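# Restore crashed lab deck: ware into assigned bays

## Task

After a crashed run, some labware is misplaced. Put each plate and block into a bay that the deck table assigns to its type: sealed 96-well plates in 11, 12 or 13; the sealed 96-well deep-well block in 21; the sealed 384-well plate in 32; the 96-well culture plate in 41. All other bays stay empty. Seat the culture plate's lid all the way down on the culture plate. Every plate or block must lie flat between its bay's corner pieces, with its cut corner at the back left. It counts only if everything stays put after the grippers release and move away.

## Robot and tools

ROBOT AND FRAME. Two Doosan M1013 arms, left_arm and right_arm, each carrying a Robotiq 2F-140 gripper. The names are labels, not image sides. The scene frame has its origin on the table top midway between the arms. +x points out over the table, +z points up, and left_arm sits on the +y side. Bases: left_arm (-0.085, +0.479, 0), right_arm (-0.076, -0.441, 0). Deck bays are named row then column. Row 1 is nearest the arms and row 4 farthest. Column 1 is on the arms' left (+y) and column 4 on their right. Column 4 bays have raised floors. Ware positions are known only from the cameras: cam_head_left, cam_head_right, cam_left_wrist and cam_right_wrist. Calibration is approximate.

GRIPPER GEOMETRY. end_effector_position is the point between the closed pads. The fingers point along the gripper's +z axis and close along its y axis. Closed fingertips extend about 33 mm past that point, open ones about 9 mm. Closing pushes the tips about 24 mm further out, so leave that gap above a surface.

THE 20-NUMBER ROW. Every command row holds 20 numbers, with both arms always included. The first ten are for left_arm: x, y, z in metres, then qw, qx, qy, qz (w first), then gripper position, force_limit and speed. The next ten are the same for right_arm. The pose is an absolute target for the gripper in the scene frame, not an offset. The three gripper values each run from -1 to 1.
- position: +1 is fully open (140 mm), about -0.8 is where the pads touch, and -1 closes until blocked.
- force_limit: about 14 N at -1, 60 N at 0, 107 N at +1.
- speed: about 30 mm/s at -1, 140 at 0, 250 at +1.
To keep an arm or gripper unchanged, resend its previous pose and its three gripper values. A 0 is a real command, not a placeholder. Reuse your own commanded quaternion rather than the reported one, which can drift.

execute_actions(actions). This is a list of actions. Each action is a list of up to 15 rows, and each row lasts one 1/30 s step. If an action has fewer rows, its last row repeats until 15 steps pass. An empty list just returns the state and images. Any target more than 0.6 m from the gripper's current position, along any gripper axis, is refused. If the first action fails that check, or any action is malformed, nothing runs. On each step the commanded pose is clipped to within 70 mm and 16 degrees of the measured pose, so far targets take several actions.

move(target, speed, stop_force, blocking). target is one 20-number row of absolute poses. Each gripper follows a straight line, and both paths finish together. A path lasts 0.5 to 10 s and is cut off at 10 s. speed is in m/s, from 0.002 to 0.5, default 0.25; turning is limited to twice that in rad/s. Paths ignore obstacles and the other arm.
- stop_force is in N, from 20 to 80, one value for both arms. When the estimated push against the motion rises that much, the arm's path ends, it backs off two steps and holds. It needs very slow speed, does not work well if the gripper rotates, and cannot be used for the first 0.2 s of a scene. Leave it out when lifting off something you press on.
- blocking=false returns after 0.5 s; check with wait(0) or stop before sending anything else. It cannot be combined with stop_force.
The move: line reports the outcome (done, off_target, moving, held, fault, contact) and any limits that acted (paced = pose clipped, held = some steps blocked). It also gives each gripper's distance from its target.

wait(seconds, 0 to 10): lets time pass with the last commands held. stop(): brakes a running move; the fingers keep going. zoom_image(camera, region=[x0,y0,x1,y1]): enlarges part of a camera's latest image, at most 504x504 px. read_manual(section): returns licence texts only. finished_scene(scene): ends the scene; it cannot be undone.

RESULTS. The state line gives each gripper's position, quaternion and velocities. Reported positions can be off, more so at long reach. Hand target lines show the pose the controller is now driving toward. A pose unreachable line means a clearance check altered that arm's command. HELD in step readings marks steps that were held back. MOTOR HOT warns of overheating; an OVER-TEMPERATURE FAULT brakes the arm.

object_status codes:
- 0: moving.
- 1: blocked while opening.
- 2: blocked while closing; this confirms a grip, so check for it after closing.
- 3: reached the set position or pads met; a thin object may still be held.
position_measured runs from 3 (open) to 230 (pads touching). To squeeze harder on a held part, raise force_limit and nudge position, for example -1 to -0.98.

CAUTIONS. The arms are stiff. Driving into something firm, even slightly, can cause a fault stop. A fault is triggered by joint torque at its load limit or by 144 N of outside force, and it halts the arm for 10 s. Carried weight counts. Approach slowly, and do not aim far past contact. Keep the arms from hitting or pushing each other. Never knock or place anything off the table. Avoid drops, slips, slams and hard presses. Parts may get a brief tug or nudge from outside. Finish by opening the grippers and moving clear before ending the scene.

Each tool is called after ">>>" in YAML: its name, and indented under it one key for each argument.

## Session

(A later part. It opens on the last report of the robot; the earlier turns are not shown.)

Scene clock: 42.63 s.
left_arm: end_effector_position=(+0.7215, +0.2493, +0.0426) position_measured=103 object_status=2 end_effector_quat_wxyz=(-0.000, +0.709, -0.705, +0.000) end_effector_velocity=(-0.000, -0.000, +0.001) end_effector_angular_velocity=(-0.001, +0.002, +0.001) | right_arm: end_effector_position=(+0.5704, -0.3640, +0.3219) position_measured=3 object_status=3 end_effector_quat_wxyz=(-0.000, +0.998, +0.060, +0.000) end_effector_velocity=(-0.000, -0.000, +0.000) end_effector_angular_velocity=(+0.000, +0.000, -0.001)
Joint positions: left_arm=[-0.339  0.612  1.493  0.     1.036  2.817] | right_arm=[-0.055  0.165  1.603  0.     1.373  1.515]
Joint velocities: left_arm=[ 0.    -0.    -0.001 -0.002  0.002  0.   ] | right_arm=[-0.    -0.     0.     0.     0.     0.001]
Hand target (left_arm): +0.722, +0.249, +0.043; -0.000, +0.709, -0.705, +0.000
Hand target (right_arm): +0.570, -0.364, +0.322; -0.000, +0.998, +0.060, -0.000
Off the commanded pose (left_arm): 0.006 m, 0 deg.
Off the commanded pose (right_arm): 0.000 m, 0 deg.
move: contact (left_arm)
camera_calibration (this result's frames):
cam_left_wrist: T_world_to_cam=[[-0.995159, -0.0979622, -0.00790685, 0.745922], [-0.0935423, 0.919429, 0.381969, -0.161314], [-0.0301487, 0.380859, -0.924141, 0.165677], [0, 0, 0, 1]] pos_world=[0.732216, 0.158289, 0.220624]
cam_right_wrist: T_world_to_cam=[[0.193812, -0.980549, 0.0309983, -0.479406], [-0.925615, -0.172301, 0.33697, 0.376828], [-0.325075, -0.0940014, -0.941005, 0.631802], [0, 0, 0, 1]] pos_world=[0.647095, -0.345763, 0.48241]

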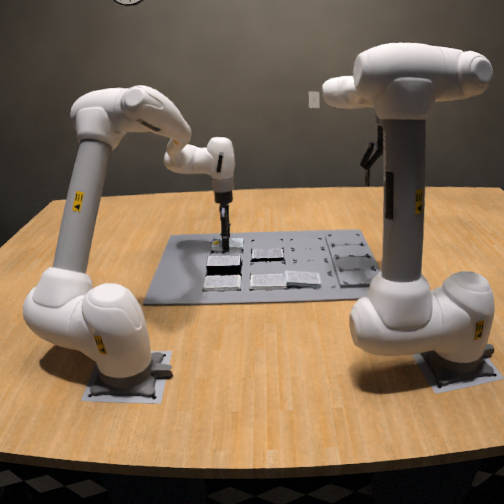

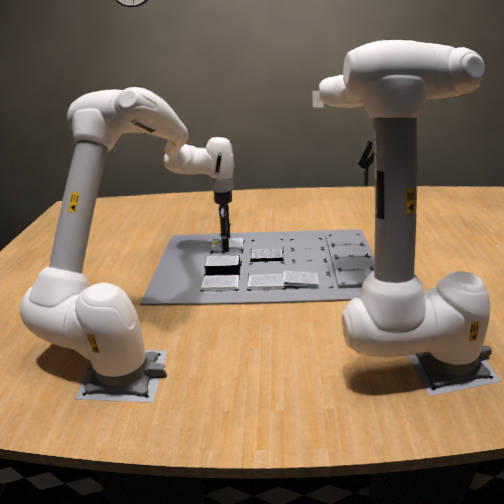

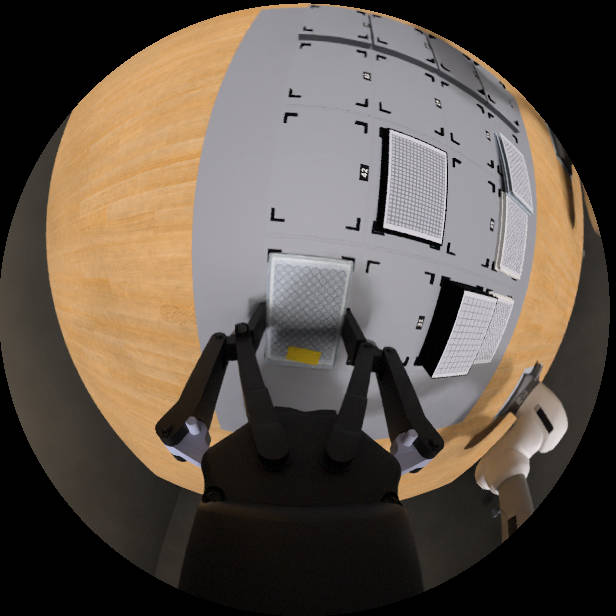

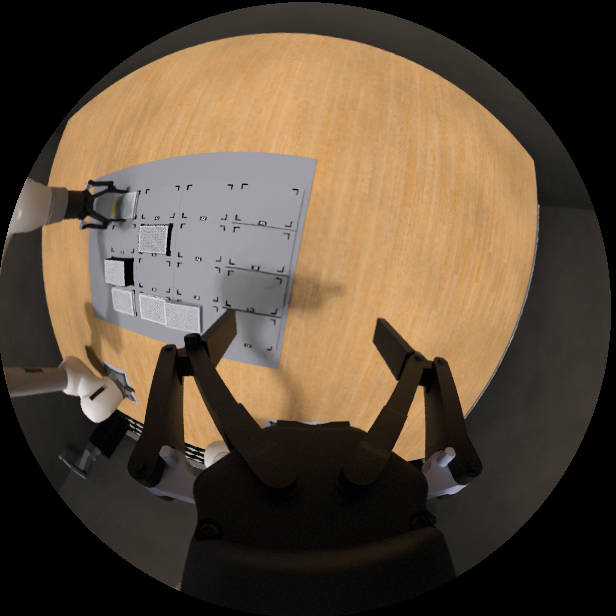

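Release and inspect from directly above.

>>> move:
  target: [0.7215,0.2493,0.0432,0,0.709,-0.7052,0,0.35,-0.5,-0.8,0.5704,-0.364,0.3219,0,0.998,0.06,0,1,0,0]
  speed: 0.02

>>> move:
  target: [0.7115,0.338,0.065,0,0.709,-0.7052,0,0.35,-0.5,-0.8,0.5704,-0.364,0.3219,0,0.998,0.06,0,1,0,0]
  speed: 0.15

>>> zoom_image:
  camera: "cam_left_wrist"
  region: [230, 150, 390, 320]

>>> zoom_image:
  camera: "cam_head_left"
  region: [190, 215, 280, 265]

Scene clock: 43.67 s.
left_arm: end_effector_position=(+0.7215, +0.2493, +0.0432) position_measured=85 object_status=3 end_effector_quat_wxyz=(+0.000, +0.709, -0.705, -0.000) end_effector_velocity=(-0.001, +0.000, -0.001) end_effector_angular_velocity=(+0.000, +0.001, +0.001) | right_arm: end_effector_position=(+0.5704, -0.3640, +0.3219) position_measured=3 object_status=3 end_effector_quat_wxyz=(-0.000, +0.998, +0.060, -0.000) end_effector_velocity=(-0.000, +0.000, -0.000) end_effector_angular_velocity=(-0.000, +0.000, +0.000)
Joint positions: left_arm=[-0.339  0.612  1.493  0.     1.037  2.817] | right_arm=[-0.055  0.165  1.603  0.     1.373  1.515]
Joint velocities: left_arm=[ 0.    -0.     0.001 -0.    -0.    -0.001] | right_arm=[ 0.  0.  0. -0.  0. -0.]
Hand target (left_arm): +0.722, +0.249, +0.043; +0.000, +0.709, -0.705, +0.000
Hand target (right_arm): +0.570, -0.364, +0.322; -0.000, +0.998, +0.060, -0.000
Off the commanded pose (left_arm): 0.000 m, 0 deg.
Off the commanded pose (right_arm): 0.000 m, 0 deg.
move: done
camera_calibration (this result's frames):
cam_left_wrist: T_world_to_cam=[[-0.995162, -0.0979431, -0.00776809, 0.745907], [-0.09347, 0.919412, 0.382026, -0.16159], [-0.0302748, 0.380904, -0.924119, 0.166333], [0, 0, 0, 1]] pos_world=[0.73223, 0.158267, 0.221237]
cam_right_wrist: T_world_to_cam=[[0.193812, -0.980549, 0.0309982, -0.479406], [-0.925615, -0.172301, 0.33697, 0.376828], [-0.325075, -0.0940012, -0.941005, 0.631802], [0, 0, 0, 1]] pos_world=[0.647095, -0.345763, 0.48241]

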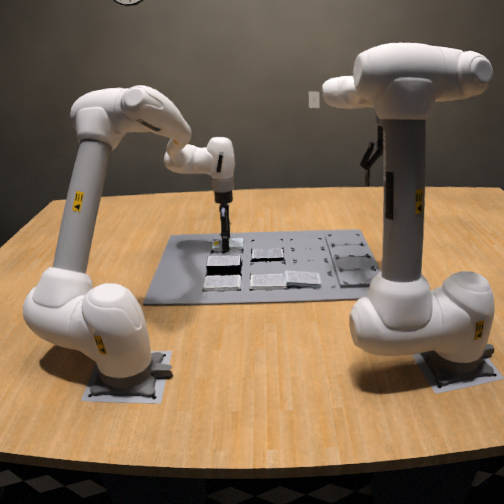

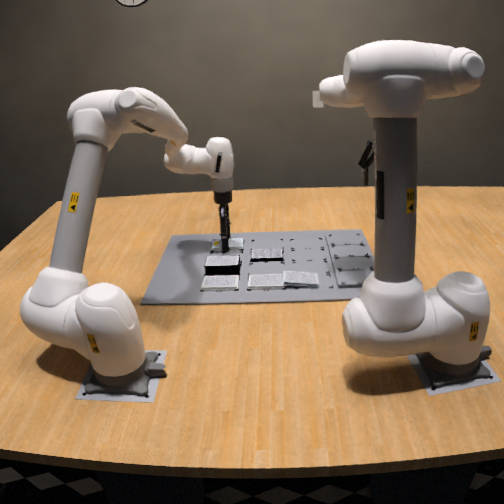

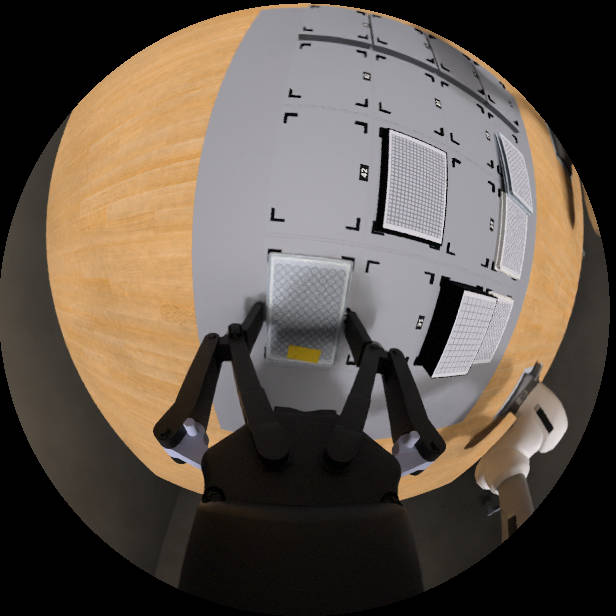

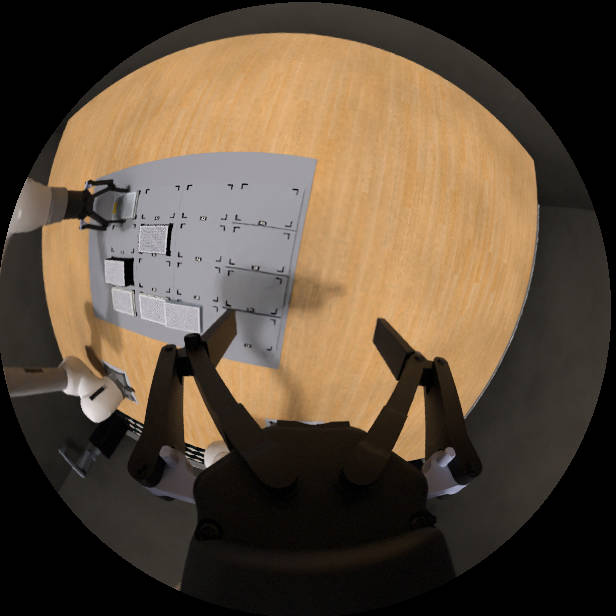

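Scene clock: 44.60 s.
left_arm: end_effector_position=(+0.7117, +0.3381, +0.0651) position_measured=85 object_status=3 end_effector_quat_wxyz=(-0.000, +0.709, -0.705, +0.000) end_effector_velocity=(-0.000, +0.000, -0.001) end_effector_angular_velocity=(+0.001, +0.001, -0.001) | right_arm: end_effector_position=(+0.5704, -0.3640, +0.3219) position_measured=3 object_status=3 end_effector_quat_wxyz=(-0.000, +0.998, +0.060, +0.000) end_effector_velocity=(+0.000, +0.000, +0.000) end_effector_angular_velocity=(-0.000, -0.000, +0.001)
Joint positions: left_arm=[-0.238  0.553  1.548  0.     1.041  2.918] | right_arm=[-0.055  0.165  1.603  0.     1.373  1.515]
Joint velocities: left_arm=[-0.     0.001  0.     0.001 -0.     0.001] | right_arm=[ 0.001 -0.    -0.    -0.    -0.     0.   ]
Hand target (left_arm): +0.712, +0.338, +0.065; -0.000, +0.709, -0.705, +0.000
Hand target (right_arm): +0.570, -0.364, +0.322; -0.000, +0.998, +0.060, -0.000
Off the commanded pose (left_arm): 0.000 m, 0 deg.
Off the commanded pose (right_arm): 0.000 m, 0 deg.
move: done
camera_calibration (this result's frames):
cam_left_wrist: T_world_to_cam=[[-0.995161, -0.0979356, -0.00796164, 0.745023], [-0.0935357, 0.919392, 0.382059, -0.252507], [-0.0300973, 0.380955, -0.924103, 0.152315], [0, 0, 0, 1]] pos_world=[0.722384, 0.247092, 0.243159]
cam_right_wrist: T_world_to_cam=[[0.193812, -0.980549, 0.0309983, -0.479406], [-0.925615, -0.172301, 0.33697, 0.376828], [-0.325075, -0.0940014, -0.941005, 0.631802], [0, 0, 0, 1]] pos_world=[0.647095, -0.345763, 0.48241]

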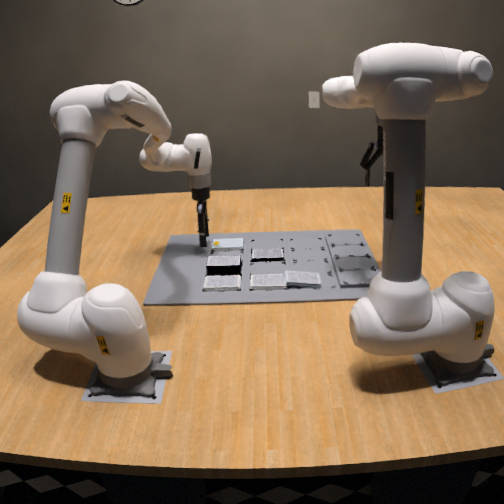

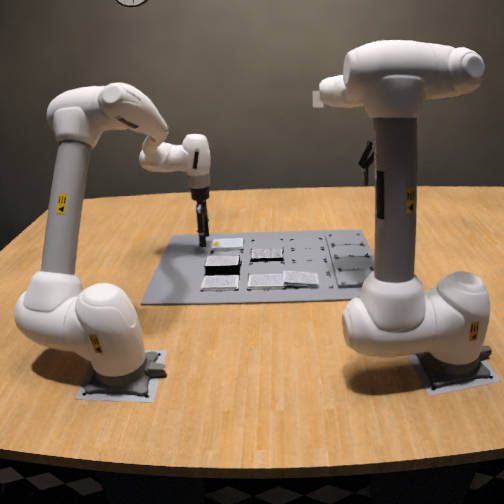

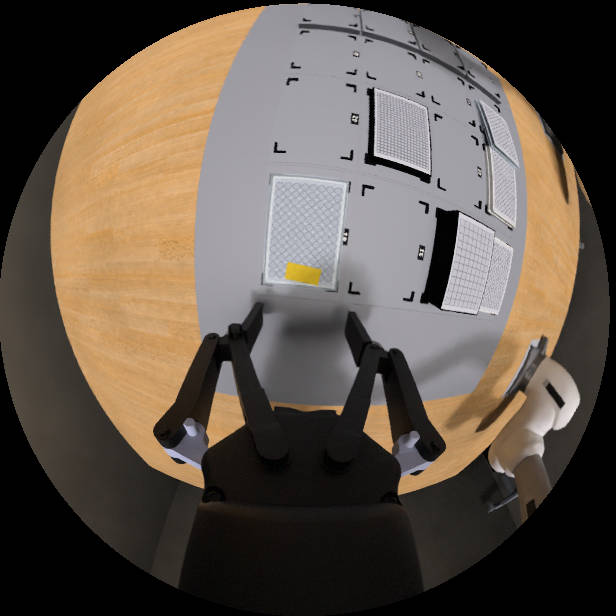

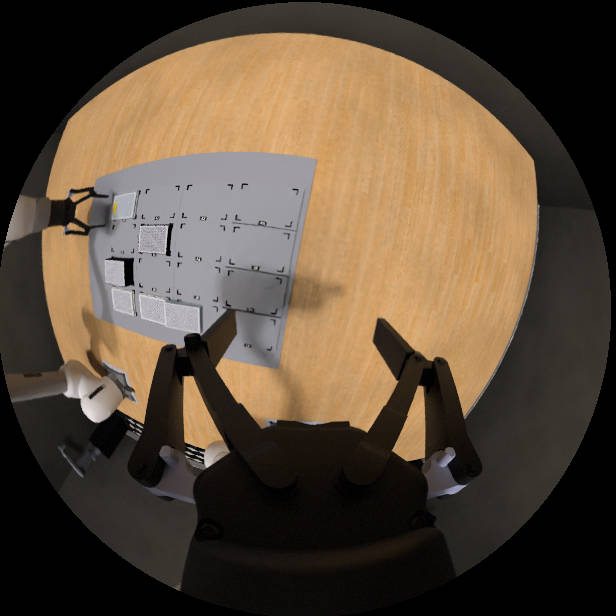

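Region (230, 150, 390, 320) of cam_left_wrist's 616x616 image, scaled by 2.965, with more detail than that image has; it fills the left 474 columns of this view, and the rest is white.

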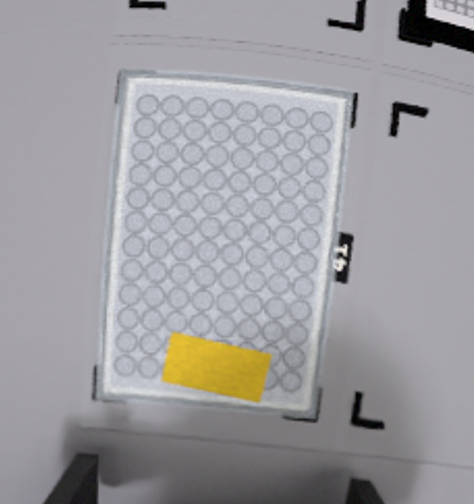

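Region (190, 215, 280, 265) of cam_head_left's 504x504 image, scaled by 5.600, with more detail than that image has.

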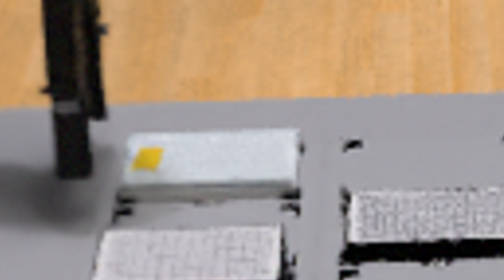

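>>> move:
  target: [0.7215,0.2475,0.068,0,0.709,-0.7052,0,-0.03,-0.5,0.5,0.5704,-0.364,0.3219,0,0.998,0.06,0,1,0,0]
  speed: 0.15

>>> move:
  target: [0.7215,0.2475,0.045,0,0.709,-0.7052,0,-0.03,-0.5,0.5,0.5704,-0.364,0.3219,0,0.998,0.06,0,1,0,0]
  speed: 0.008
  stop_force: 20

>>> zoom_image:
  camera: "cam_left_wrist"
  region: [230, 220, 390, 400]

Scene clock: 45.90 s.
left_arm: end_effector_position=(+0.7213, +0.2473, +0.0680) position_measured=132 object_status=3 end_effector_quat_wxyz=(+0.000, +0.709, -0.705, -0.000) end_effector_velocity=(+0.001, -0.000, +0.002) end_effector_angular_velocity=(-0.001, -0.002, -0.000) | right_arm: end_effector_position=(+0.5704, -0.3640, +0.3219) position_measured=3 object_status=3 end_effector_quat_wxyz=(-0.000, +0.998, +0.060, -0.000) end_effector_velocity=(-0.000, -0.000, +0.000) end_effector_angular_velocity=(-0.000, +0.000, -0.001)
Joint positions: left_arm=[-0.342  0.593  1.475 -0.     1.074  2.815] | right_arm=[-0.055  0.165  1.603  0.     1.373  1.515]
Joint velocities: left_arm=[ 0.    -0.001 -0.001 -0.001 -0.     0.001] | right_arm=[-0.    -0.    -0.    -0.     0.     0.001]
Hand target (left_arm): +0.721, +0.247, +0.068; +0.000, +0.709, -0.705, -0.000
Hand target (right_arm): +0.570, -0.364, +0.322; -0.000, +0.998, +0.060, -0.000
Off the commanded pose (left_arm): 0.000 m, 0 deg.
Off the commanded pose (right_arm): 0.000 m, 0 deg.
move: done
camera_calibration (this result's frames):
cam_left_wrist: T_world_to_cam=[[-0.99517, -0.0978667, -0.00766239, 0.745693], [-0.0933616, 0.919455, 0.38195, -0.169333], [-0.0303349, 0.38082, -0.924151, 0.190051], [0, 0, 0, 1]] pos_world=[0.732047, 0.156297, 0.246026]
cam_right_wrist: T_world_to_cam=[[0.193812, -0.980549, 0.030998, -0.479406], [-0.925615, -0.172301, 0.33697, 0.376828], [-0.325075, -0.094001, -0.941005, 0.631802], [0, 0, 0, 1]] pos_world=[0.647095, -0.345763, 0.48241]

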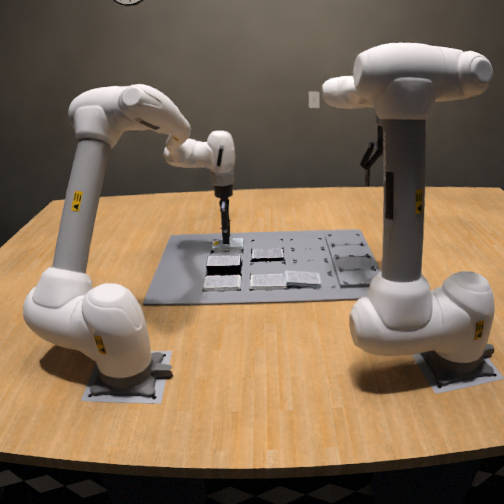

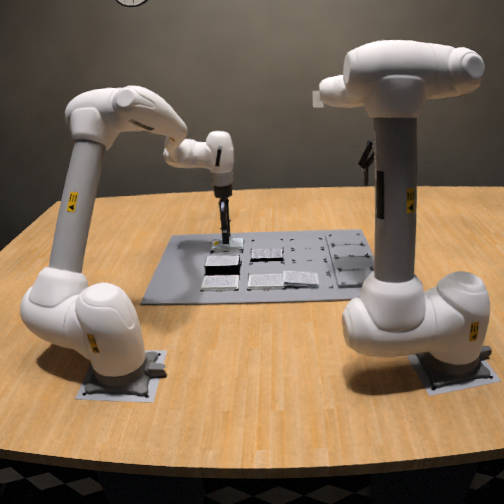

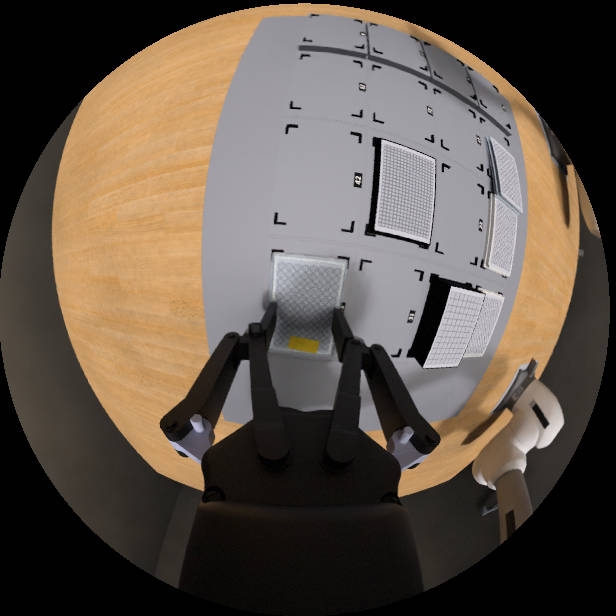

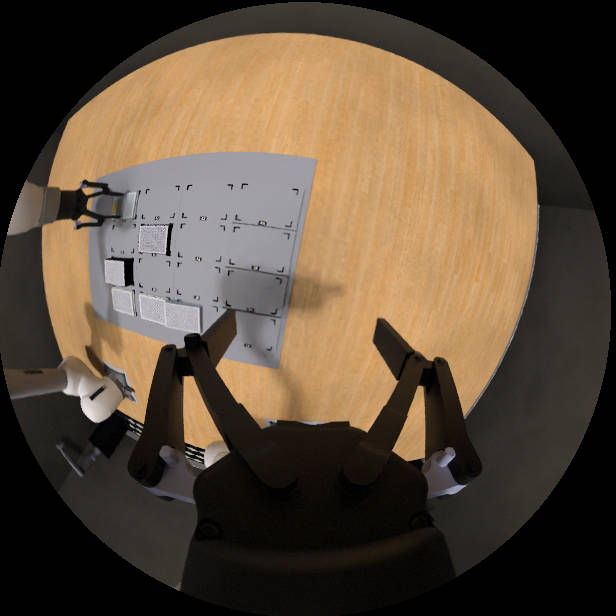

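Scene clock: 47.77 s.
left_arm: end_effector_position=(+0.7214, +0.2474, +0.0558) position_measured=132 object_status=3 end_effector_quat_wxyz=(+0.000, +0.709, -0.705, +0.000) end_effector_velocity=(+0.000, +0.000, +0.000) end_effector_angular_velocity=(+0.001, +0.001, -0.002) | right_arm: end_effector_position=(+0.5704, -0.3640, +0.3219) position_measured=3 object_status=3 end_effector_quat_wxyz=(-0.000, +0.998, +0.060, -0.000) end_effector_velocity=(+0.000, -0.000, -0.000) end_effector_angular_velocity=(-0.000, +0.000, +0.000)
Joint positions: left_arm=[-0.342  0.602  1.483 -0.     1.056  2.815] | right_arm=[-0.055  0.165  1.603  0.     1.373  1.515]
Joint velocities: left_arm=[ 0.     0.001 -0.002  0.001  0.002  0.002] | right_arm=[-0.  0.  0. -0. -0. -0.]
Hand target (left_arm): +0.721, +0.247, +0.056; +0.000, +0.709, -0.705, +0.000
Hand target (right_arm): +0.570, -0.364, +0.322; -0.000, +0.998, +0.060, -0.000
Off the commanded pose (left_arm): 0.011 m, 0 deg.
Off the commanded pose (right_arm): 0.000 m, 0 deg.
move: contact (left_arm)
camera_calibration (this result's frames):
cam_left_wrist: T_world_to_cam=[[-0.995157, -0.0979777, -0.00789455, 0.745757], [-0.0935543, 0.919457, 0.381898, -0.164608], [-0.0301588, 0.380787, -0.924171, 0.178636], [0, 0, 0, 1]] pos_world=[0.732133, 0.156396, 0.233841]
cam_right_wrist: T_world_to_cam=[[0.193812, -0.980549, 0.0309982, -0.479406], [-0.925615, -0.172301, 0.336971, 0.376828], [-0.325075, -0.0940012, -0.941005, 0.631802], [0, 0, 0, 1]] pos_world=[0.647095, -0.345763, 0.48241]

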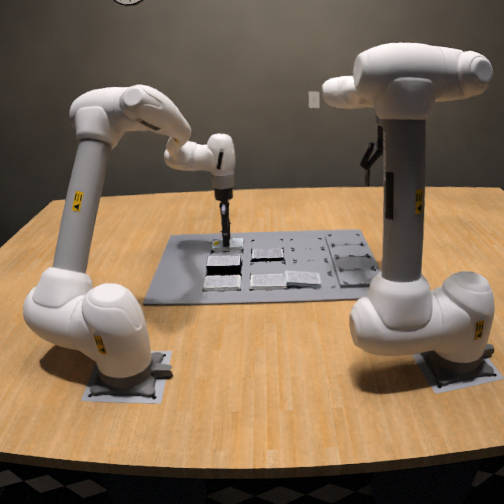

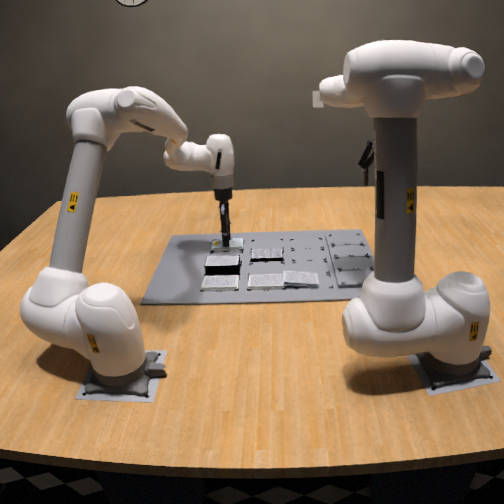

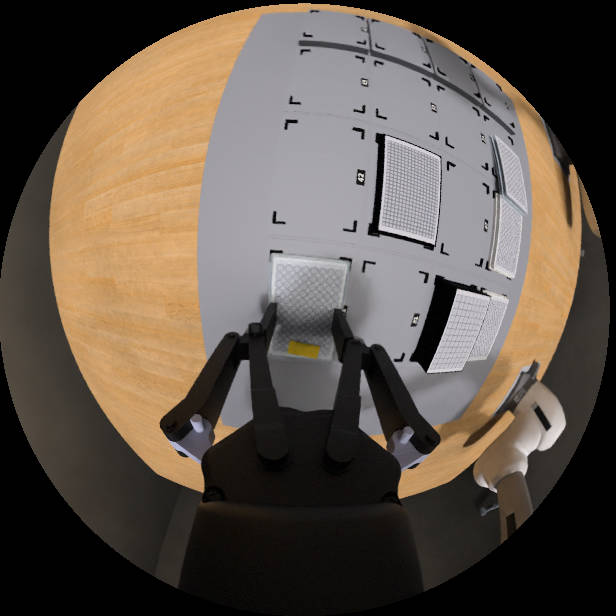

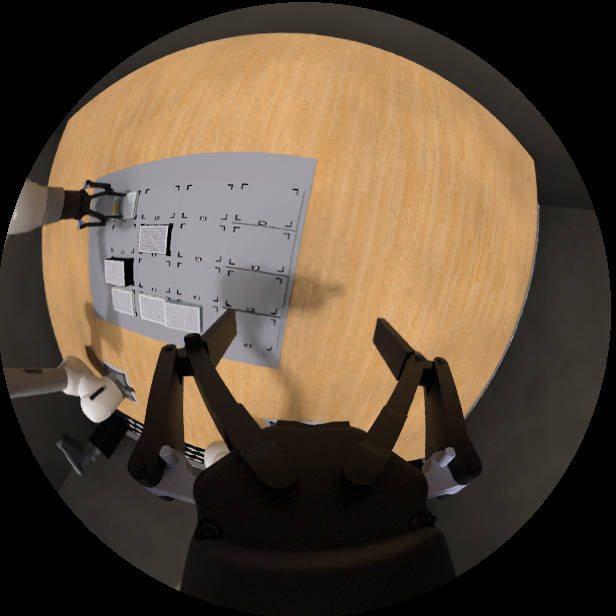

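Region (230, 220, 390, 400) of cam_left_wrist's 616x616 image, scaled by 2.800, with more detail than that image has.

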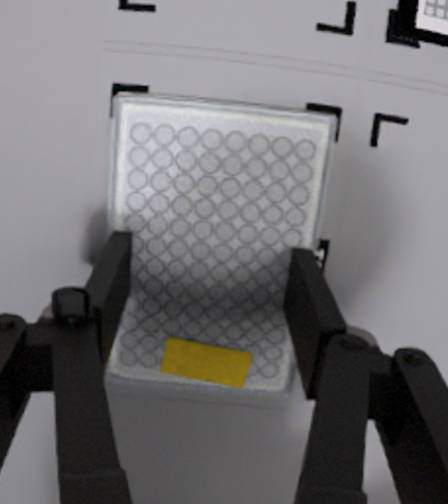

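>>> move:
  target: [0.7207,0.2475,0.058,0,0.709,-0.7052,0,0.35,-0.5,0.5,0.5704,-0.364,0.3219,0,0.998,0.06,0,1,0,0]
  speed: 0.02

>>> move:
  target: [0.7207,0.2475,0.045,0,0.709,-0.7052,0,0.35,-0.5,-0.6,0.5704,-0.364,0.3219,0,0.998,0.06,0,1,0,0]
  speed: 0.04

>>> move:
  target: [0.7207,0.2475,0.045,0,0.709,-0.7052,0,-1,-0.7,-0.6,0.5704,-0.364,0.3219,0,0.998,0.06,0,1,0,0]

>>> move:
  target: [0.7207,0.2475,0.039,0,0.709,-0.7052,0,-1,-0.7,-0.6,0.5704,-0.364,0.3219,0,0.998,0.06,0,1,0,0]
  speed: 0.006
  stop_force: 20

>>> zoom_image:
  camera: "cam_left_wrist"
  region: [230, 220, 390, 400]

Scene clock: 49.20 s.
left_arm: end_effector_position=(+0.7207, +0.2475, +0.0580) position_measured=85 object_status=3 end_effector_quat_wxyz=(+0.000, +0.709, -0.705, -0.000) end_effector_velocity=(-0.000, +0.000, +0.001) end_effector_angular_velocity=(+0.001, -0.000, -0.001) | right_arm: end_effector_position=(+0.5704, -0.3640, +0.3219) position_measured=3 object_status=3 end_effector_quat_wxyz=(-0.000, +0.998, +0.060, -0.000) end_effector_velocity=(+0.000, +0.000, -0.000) end_effector_angular_velocity=(+0.001, -0.000, +0.001)
Joint positions: left_arm=[-0.342  0.6    1.483 -0.     1.059  2.815] | right_arm=[-0.055  0.165  1.603  0.     1.373  1.515]
Joint velocities: left_arm=[-0.    -0.001 -0.     0.001  0.001 -0.   ] | right_arm=[ 0.     0.    -0.     0.001 -0.    -0.   ]
Hand target (left_arm): +0.721, +0.247, +0.058; +0.000, +0.709, -0.705, +0.000
Hand target (right_arm): +0.570, -0.364, +0.322; -0.000, +0.998, +0.060, -0.000
Off the commanded pose (left_arm): 0.000 m, 0 deg.
Off the commanded pose (right_arm): 0.000 m, 0 deg.
move: done
camera_calibration (this result's frames):
cam_left_wrist: T_world_to_cam=[[-0.995157, -0.0979968, -0.00775257, 0.74507], [-0.0935142, 0.919415, 0.38201, -0.165659], [-0.0303079, 0.380884, -0.924126, 0.180685], [0, 0, 0, 1]] pos_world=[0.731446, 0.156504, 0.236036]
cam_right_wrist: T_world_to_cam=[[0.193812, -0.980549, 0.030998, -0.479406], [-0.925615, -0.172301, 0.33697, 0.376828], [-0.325075, -0.0940011, -0.941005, 0.631802], [0, 0, 0, 1]] pos_world=[0.647095, -0.345763, 0.48241]

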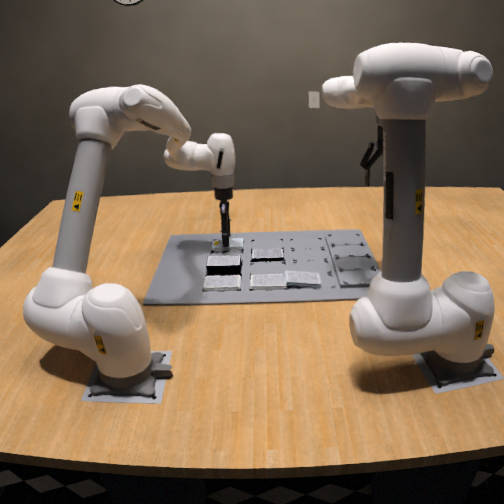

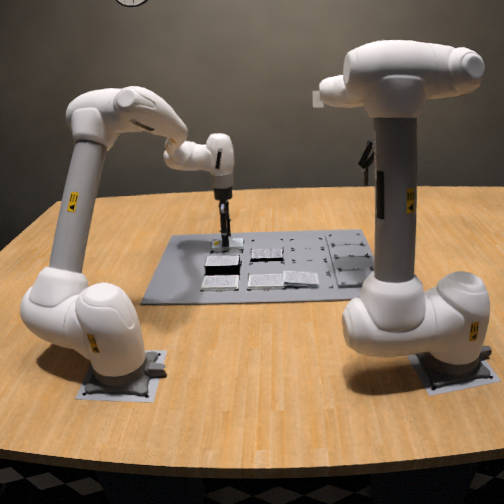

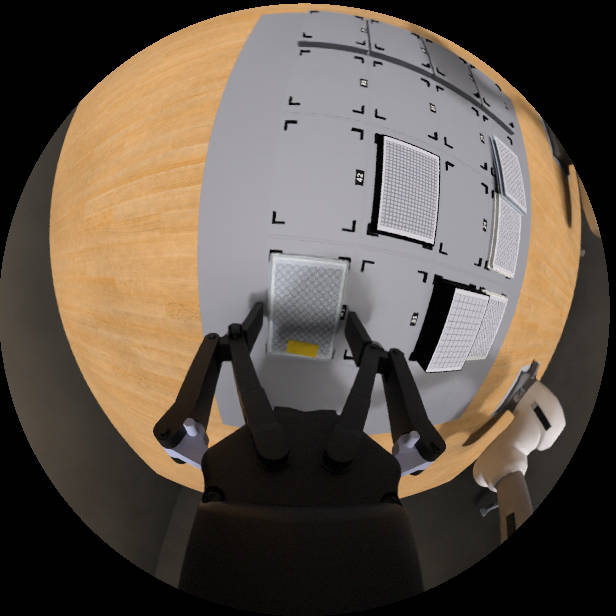

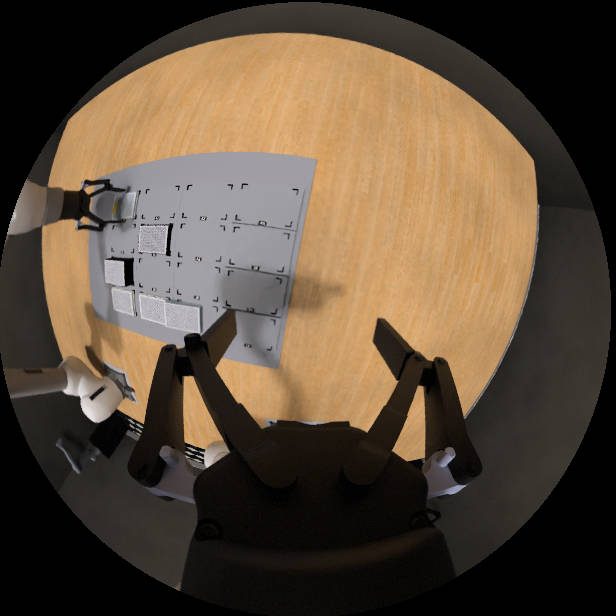

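Scene clock: 49.90 s.
left_arm: end_effector_position=(+0.7207, +0.2475, +0.0450) position_measured=85 object_status=3 end_effector_quat_wxyz=(+0.000, +0.709, -0.705, -0.000) end_effector_velocity=(+0.001, -0.000, -0.000) end_effector_angular_velocity=(-0.001, -0.001, +0.002) | right_arm: end_effector_position=(+0.5704, -0.3640, +0.3219) position_measured=3 object_status=3 end_effector_quat_wxyz=(-0.000, +0.998, +0.060, +0.000) end_effector_velocity=(+0.000, -0.000, +0.000) end_effector_angular_velocity=(-0.000, -0.001, -0.002)
Joint positions: left_arm=[-0.342  0.61   1.492  0.     1.04   2.815] | right_arm=[-0.055  0.165  1.603  0.     1.373  1.515]
Joint velocities: left_arm=[ 0.     0.001 -0.001 -0.001 -0.001 -0.001] | right_arm=[-0.    -0.    -0.    -0.    -0.001  0.001]
Hand target (left_arm): +0.721, +0.248, +0.045; -0.000, +0.709, -0.705, -0.000
Hand target (right_arm): +0.570, -0.364, +0.322; -0.000, +0.998, +0.060, -0.000
Off the commanded pose (left_arm): 0.000 m, 0 deg.
Off the commanded pose (right_arm): 0.000 m, 0 deg.
move: done
camera_calibration (this result's frames):
cam_left_wrist: T_world_to_cam=[[-0.99516, -0.0979566, -0.00776001, 0.74493], [-0.0934789, 0.919406, 0.382041, -0.1607], [-0.0302888, 0.380917, -0.924113, 0.168653], [0, 0, 0, 1]] pos_world=[0.731411, 0.156477, 0.223029]
cam_right_wrist: T_world_to_cam=[[0.193812, -0.980549, 0.0309981, -0.479406], [-0.925615, -0.172301, 0.33697, 0.376828], [-0.325075, -0.0940012, -0.941005, 0.631802], [0, 0, 0, 1]] pos_world=[0.647095, -0.345763, 0.48241]

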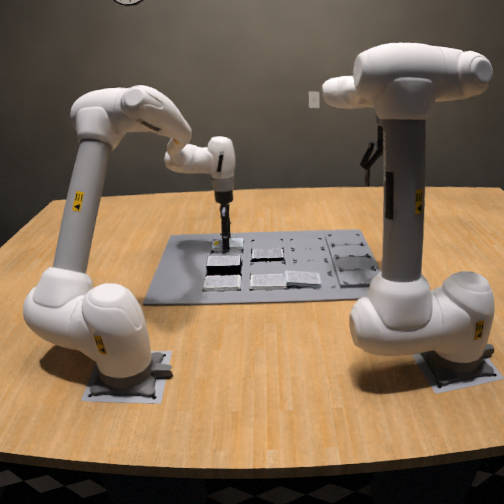

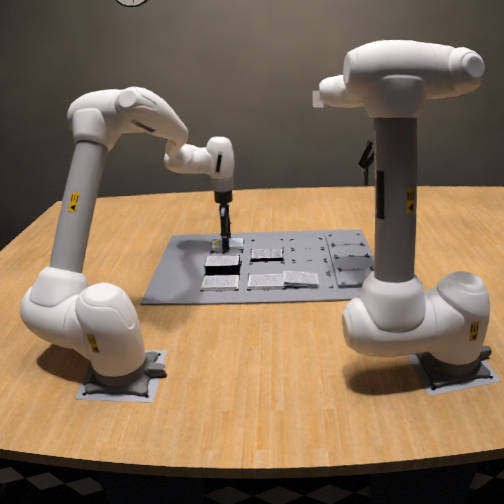

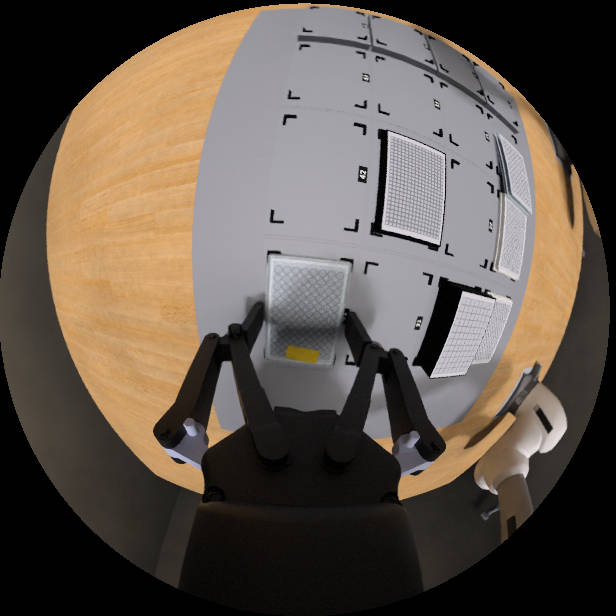

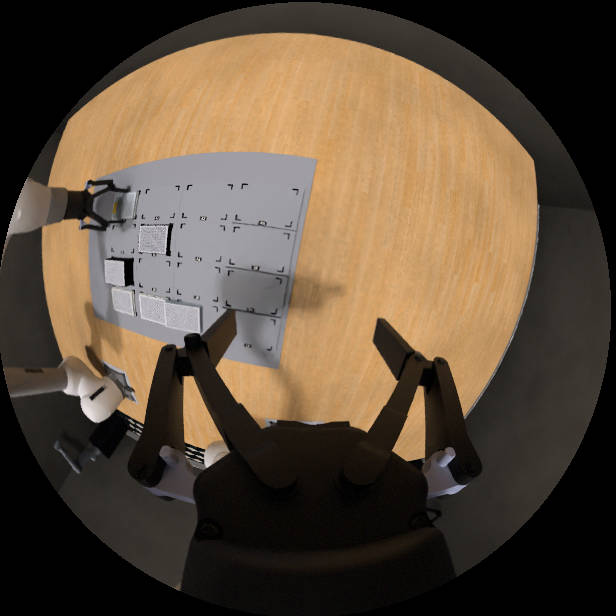

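Scene clock: 50.60 s.
left_arm: end_effector_position=(+0.7207, +0.2475, +0.0450) position_measured=102 object_status=2 end_effector_quat_wxyz=(-0.000, +0.709, -0.705, -0.000) end_effector_velocity=(-0.000, +0.000, -0.000) end_effector_angular_velocity=(+0.001, +0.001, -0.001) | right_arm: end_effector_position=(+0.5704, -0.3640, +0.3219) position_measured=3 object_status=3 end_effector_quat_wxyz=(-0.000, +0.998, +0.060, +0.000) end_effector_velocity=(+0.000, +0.000, +0.000) end_effector_angular_velocity=(+0.000, -0.000, +0.000)
Joint positions: left_arm=[-0.342  0.61   1.492  0.     1.04   2.815] | right_arm=[-0.055  0.165  1.603  0.     1.373  1.515]
Joint velocities: left_arm=[-0.     0.001 -0.     0.001  0.     0.   ] | right_arm=[ 0. -0. -0.  0. -0.  0.]
Hand target (left_arm): +0.721, +0.247, +0.045; -0.000, +0.709, -0.705, +0.000
Hand target (right_arm): +0.570, -0.364, +0.322; -0.000, +0.998, +0.060, -0.000
Off the commanded pose (left_arm): 0.000 m, 0 deg.
Off the commanded pose (right_arm): 0.000 m, 0 deg.
move: done
camera_calibration (this result's frames):
cam_left_wrist: T_world_to_cam=[[-0.995161, -0.09795, -0.00778149, 0.74494], [-0.0934809, 0.919405, 0.382042, -0.160699], [-0.0302666, 0.38092, -0.924112, 0.168642], [0, 0, 0, 1]] pos_world=[0.731417, 0.156475, 0.223035]
cam_right_wrist: T_world_to_cam=[[0.193812, -0.980549, 0.0309982, -0.479406], [-0.925615, -0.172301, 0.33697, 0.376828], [-0.325075, -0.0940013, -0.941005, 0.631802], [0, 0, 0, 1]] pos_world=[0.647095, -0.345763, 0.48241]

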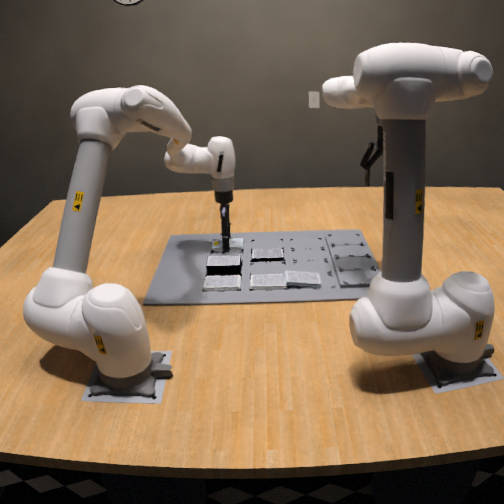

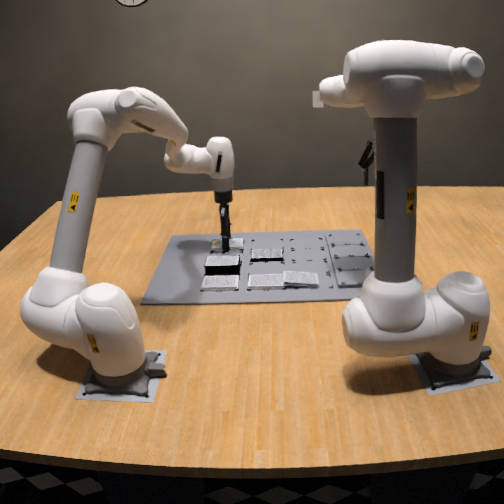

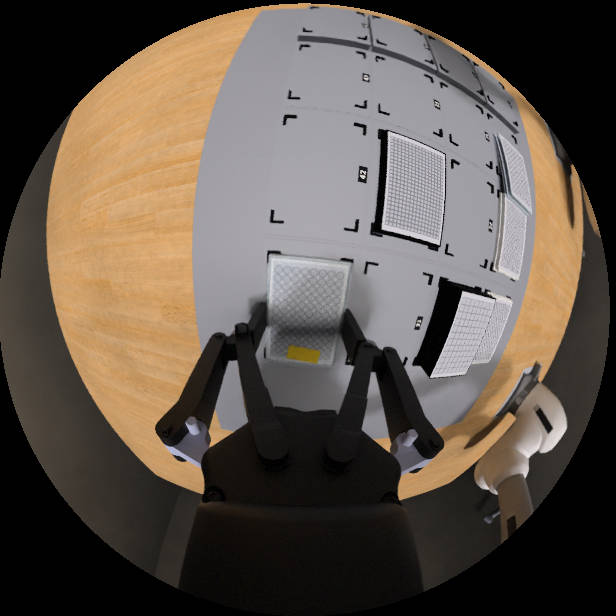

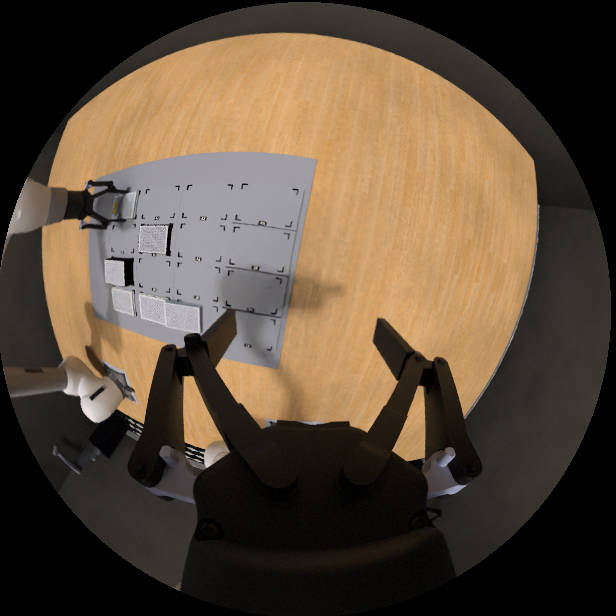

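Scene clock: 51.10 s.
left_arm: end_effector_position=(+0.7208, +0.2475, +0.0445) position_measured=102 object_status=2 end_effector_quat_wxyz=(-0.000, +0.709, -0.705, +0.000) end_effector_velocity=(+0.000, +0.000, +0.000) end_effector_angular_velocity=(+0.001, +0.001, -0.001) | right_arm: end_effector_position=(+0.5704, -0.3640, +0.3219) position_measured=3 object_status=3 end_effector_quat_wxyz=(-0.000, +0.998, +0.060, +0.000) end_effector_velocity=(-0.000, -0.000, +0.000) end_effector_angular_velocity=(+0.000, +0.001, -0.001)
Joint positions: left_arm=[-0.342  0.61   1.492  0.     1.039  2.815] | right_arm=[-0.055  0.165  1.603  0.     1.373  1.515]
Joint velocities: left_arm=[ 0.     0.001 -0.002  0.001  0.002  0.001] | right_arm=[-0.    -0.    -0.     0.     0.001  0.001]
Hand target (left_arm): +0.721, +0.247, +0.045; -0.000, +0.709, -0.705, +0.000
Hand target (right_arm): +0.570, -0.364, +0.322; -0.000, +0.998, +0.060, -0.000
Off the commanded pose (left_arm): 0.006 m, 0 deg.
Off the commanded pose (right_arm): 0.000 m, 0 deg.
move: contact (left_arm)
camera_calibration (this result's frames):
cam_left_wrist: T_world_to_cam=[[-0.995159, -0.097944, -0.00807013, 0.745089], [-0.0935892, 0.919444, 0.381922, -0.16038], [-0.0299869, 0.380829, -0.924159, 0.168056], [0, 0, 0, 1]] pos_world=[0.731511, 0.156437, 0.222576]
cam_right_wrist: T_world_to_cam=[[0.193812, -0.980549, 0.0309982, -0.479406], [-0.925615, -0.172301, 0.33697, 0.376828], [-0.325075, -0.0940012, -0.941005, 0.631802], [0, 0, 0, 1]] pos_world=[0.647095, -0.345763, 0.48241]

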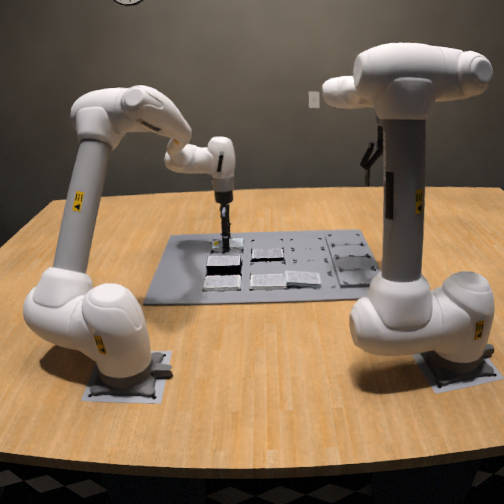

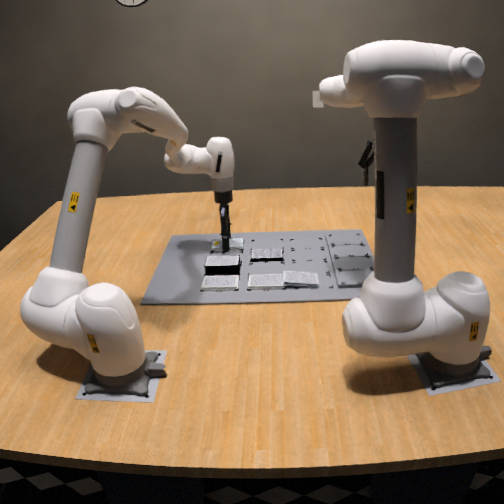

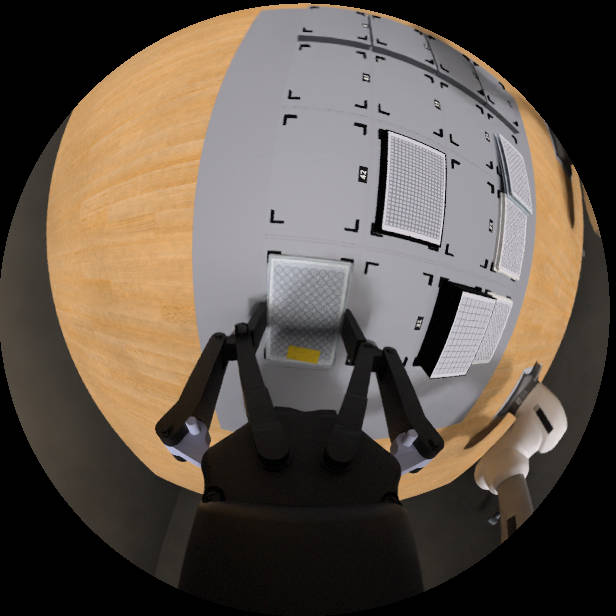

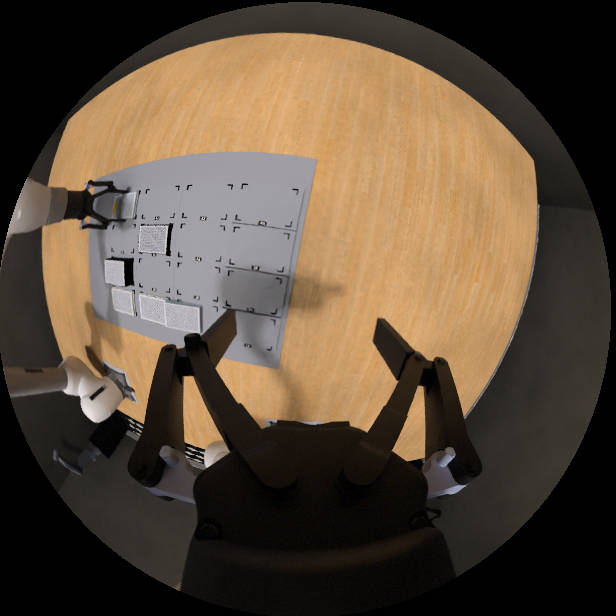

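Region (230, 220, 390, 400) of cam_left_wrist's 616x616 image, scaled by 2.800, with more detail than that image has.

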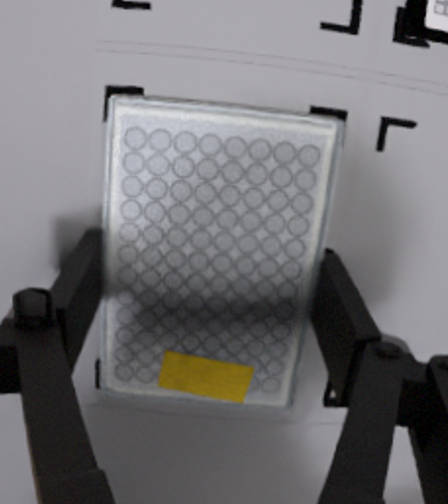

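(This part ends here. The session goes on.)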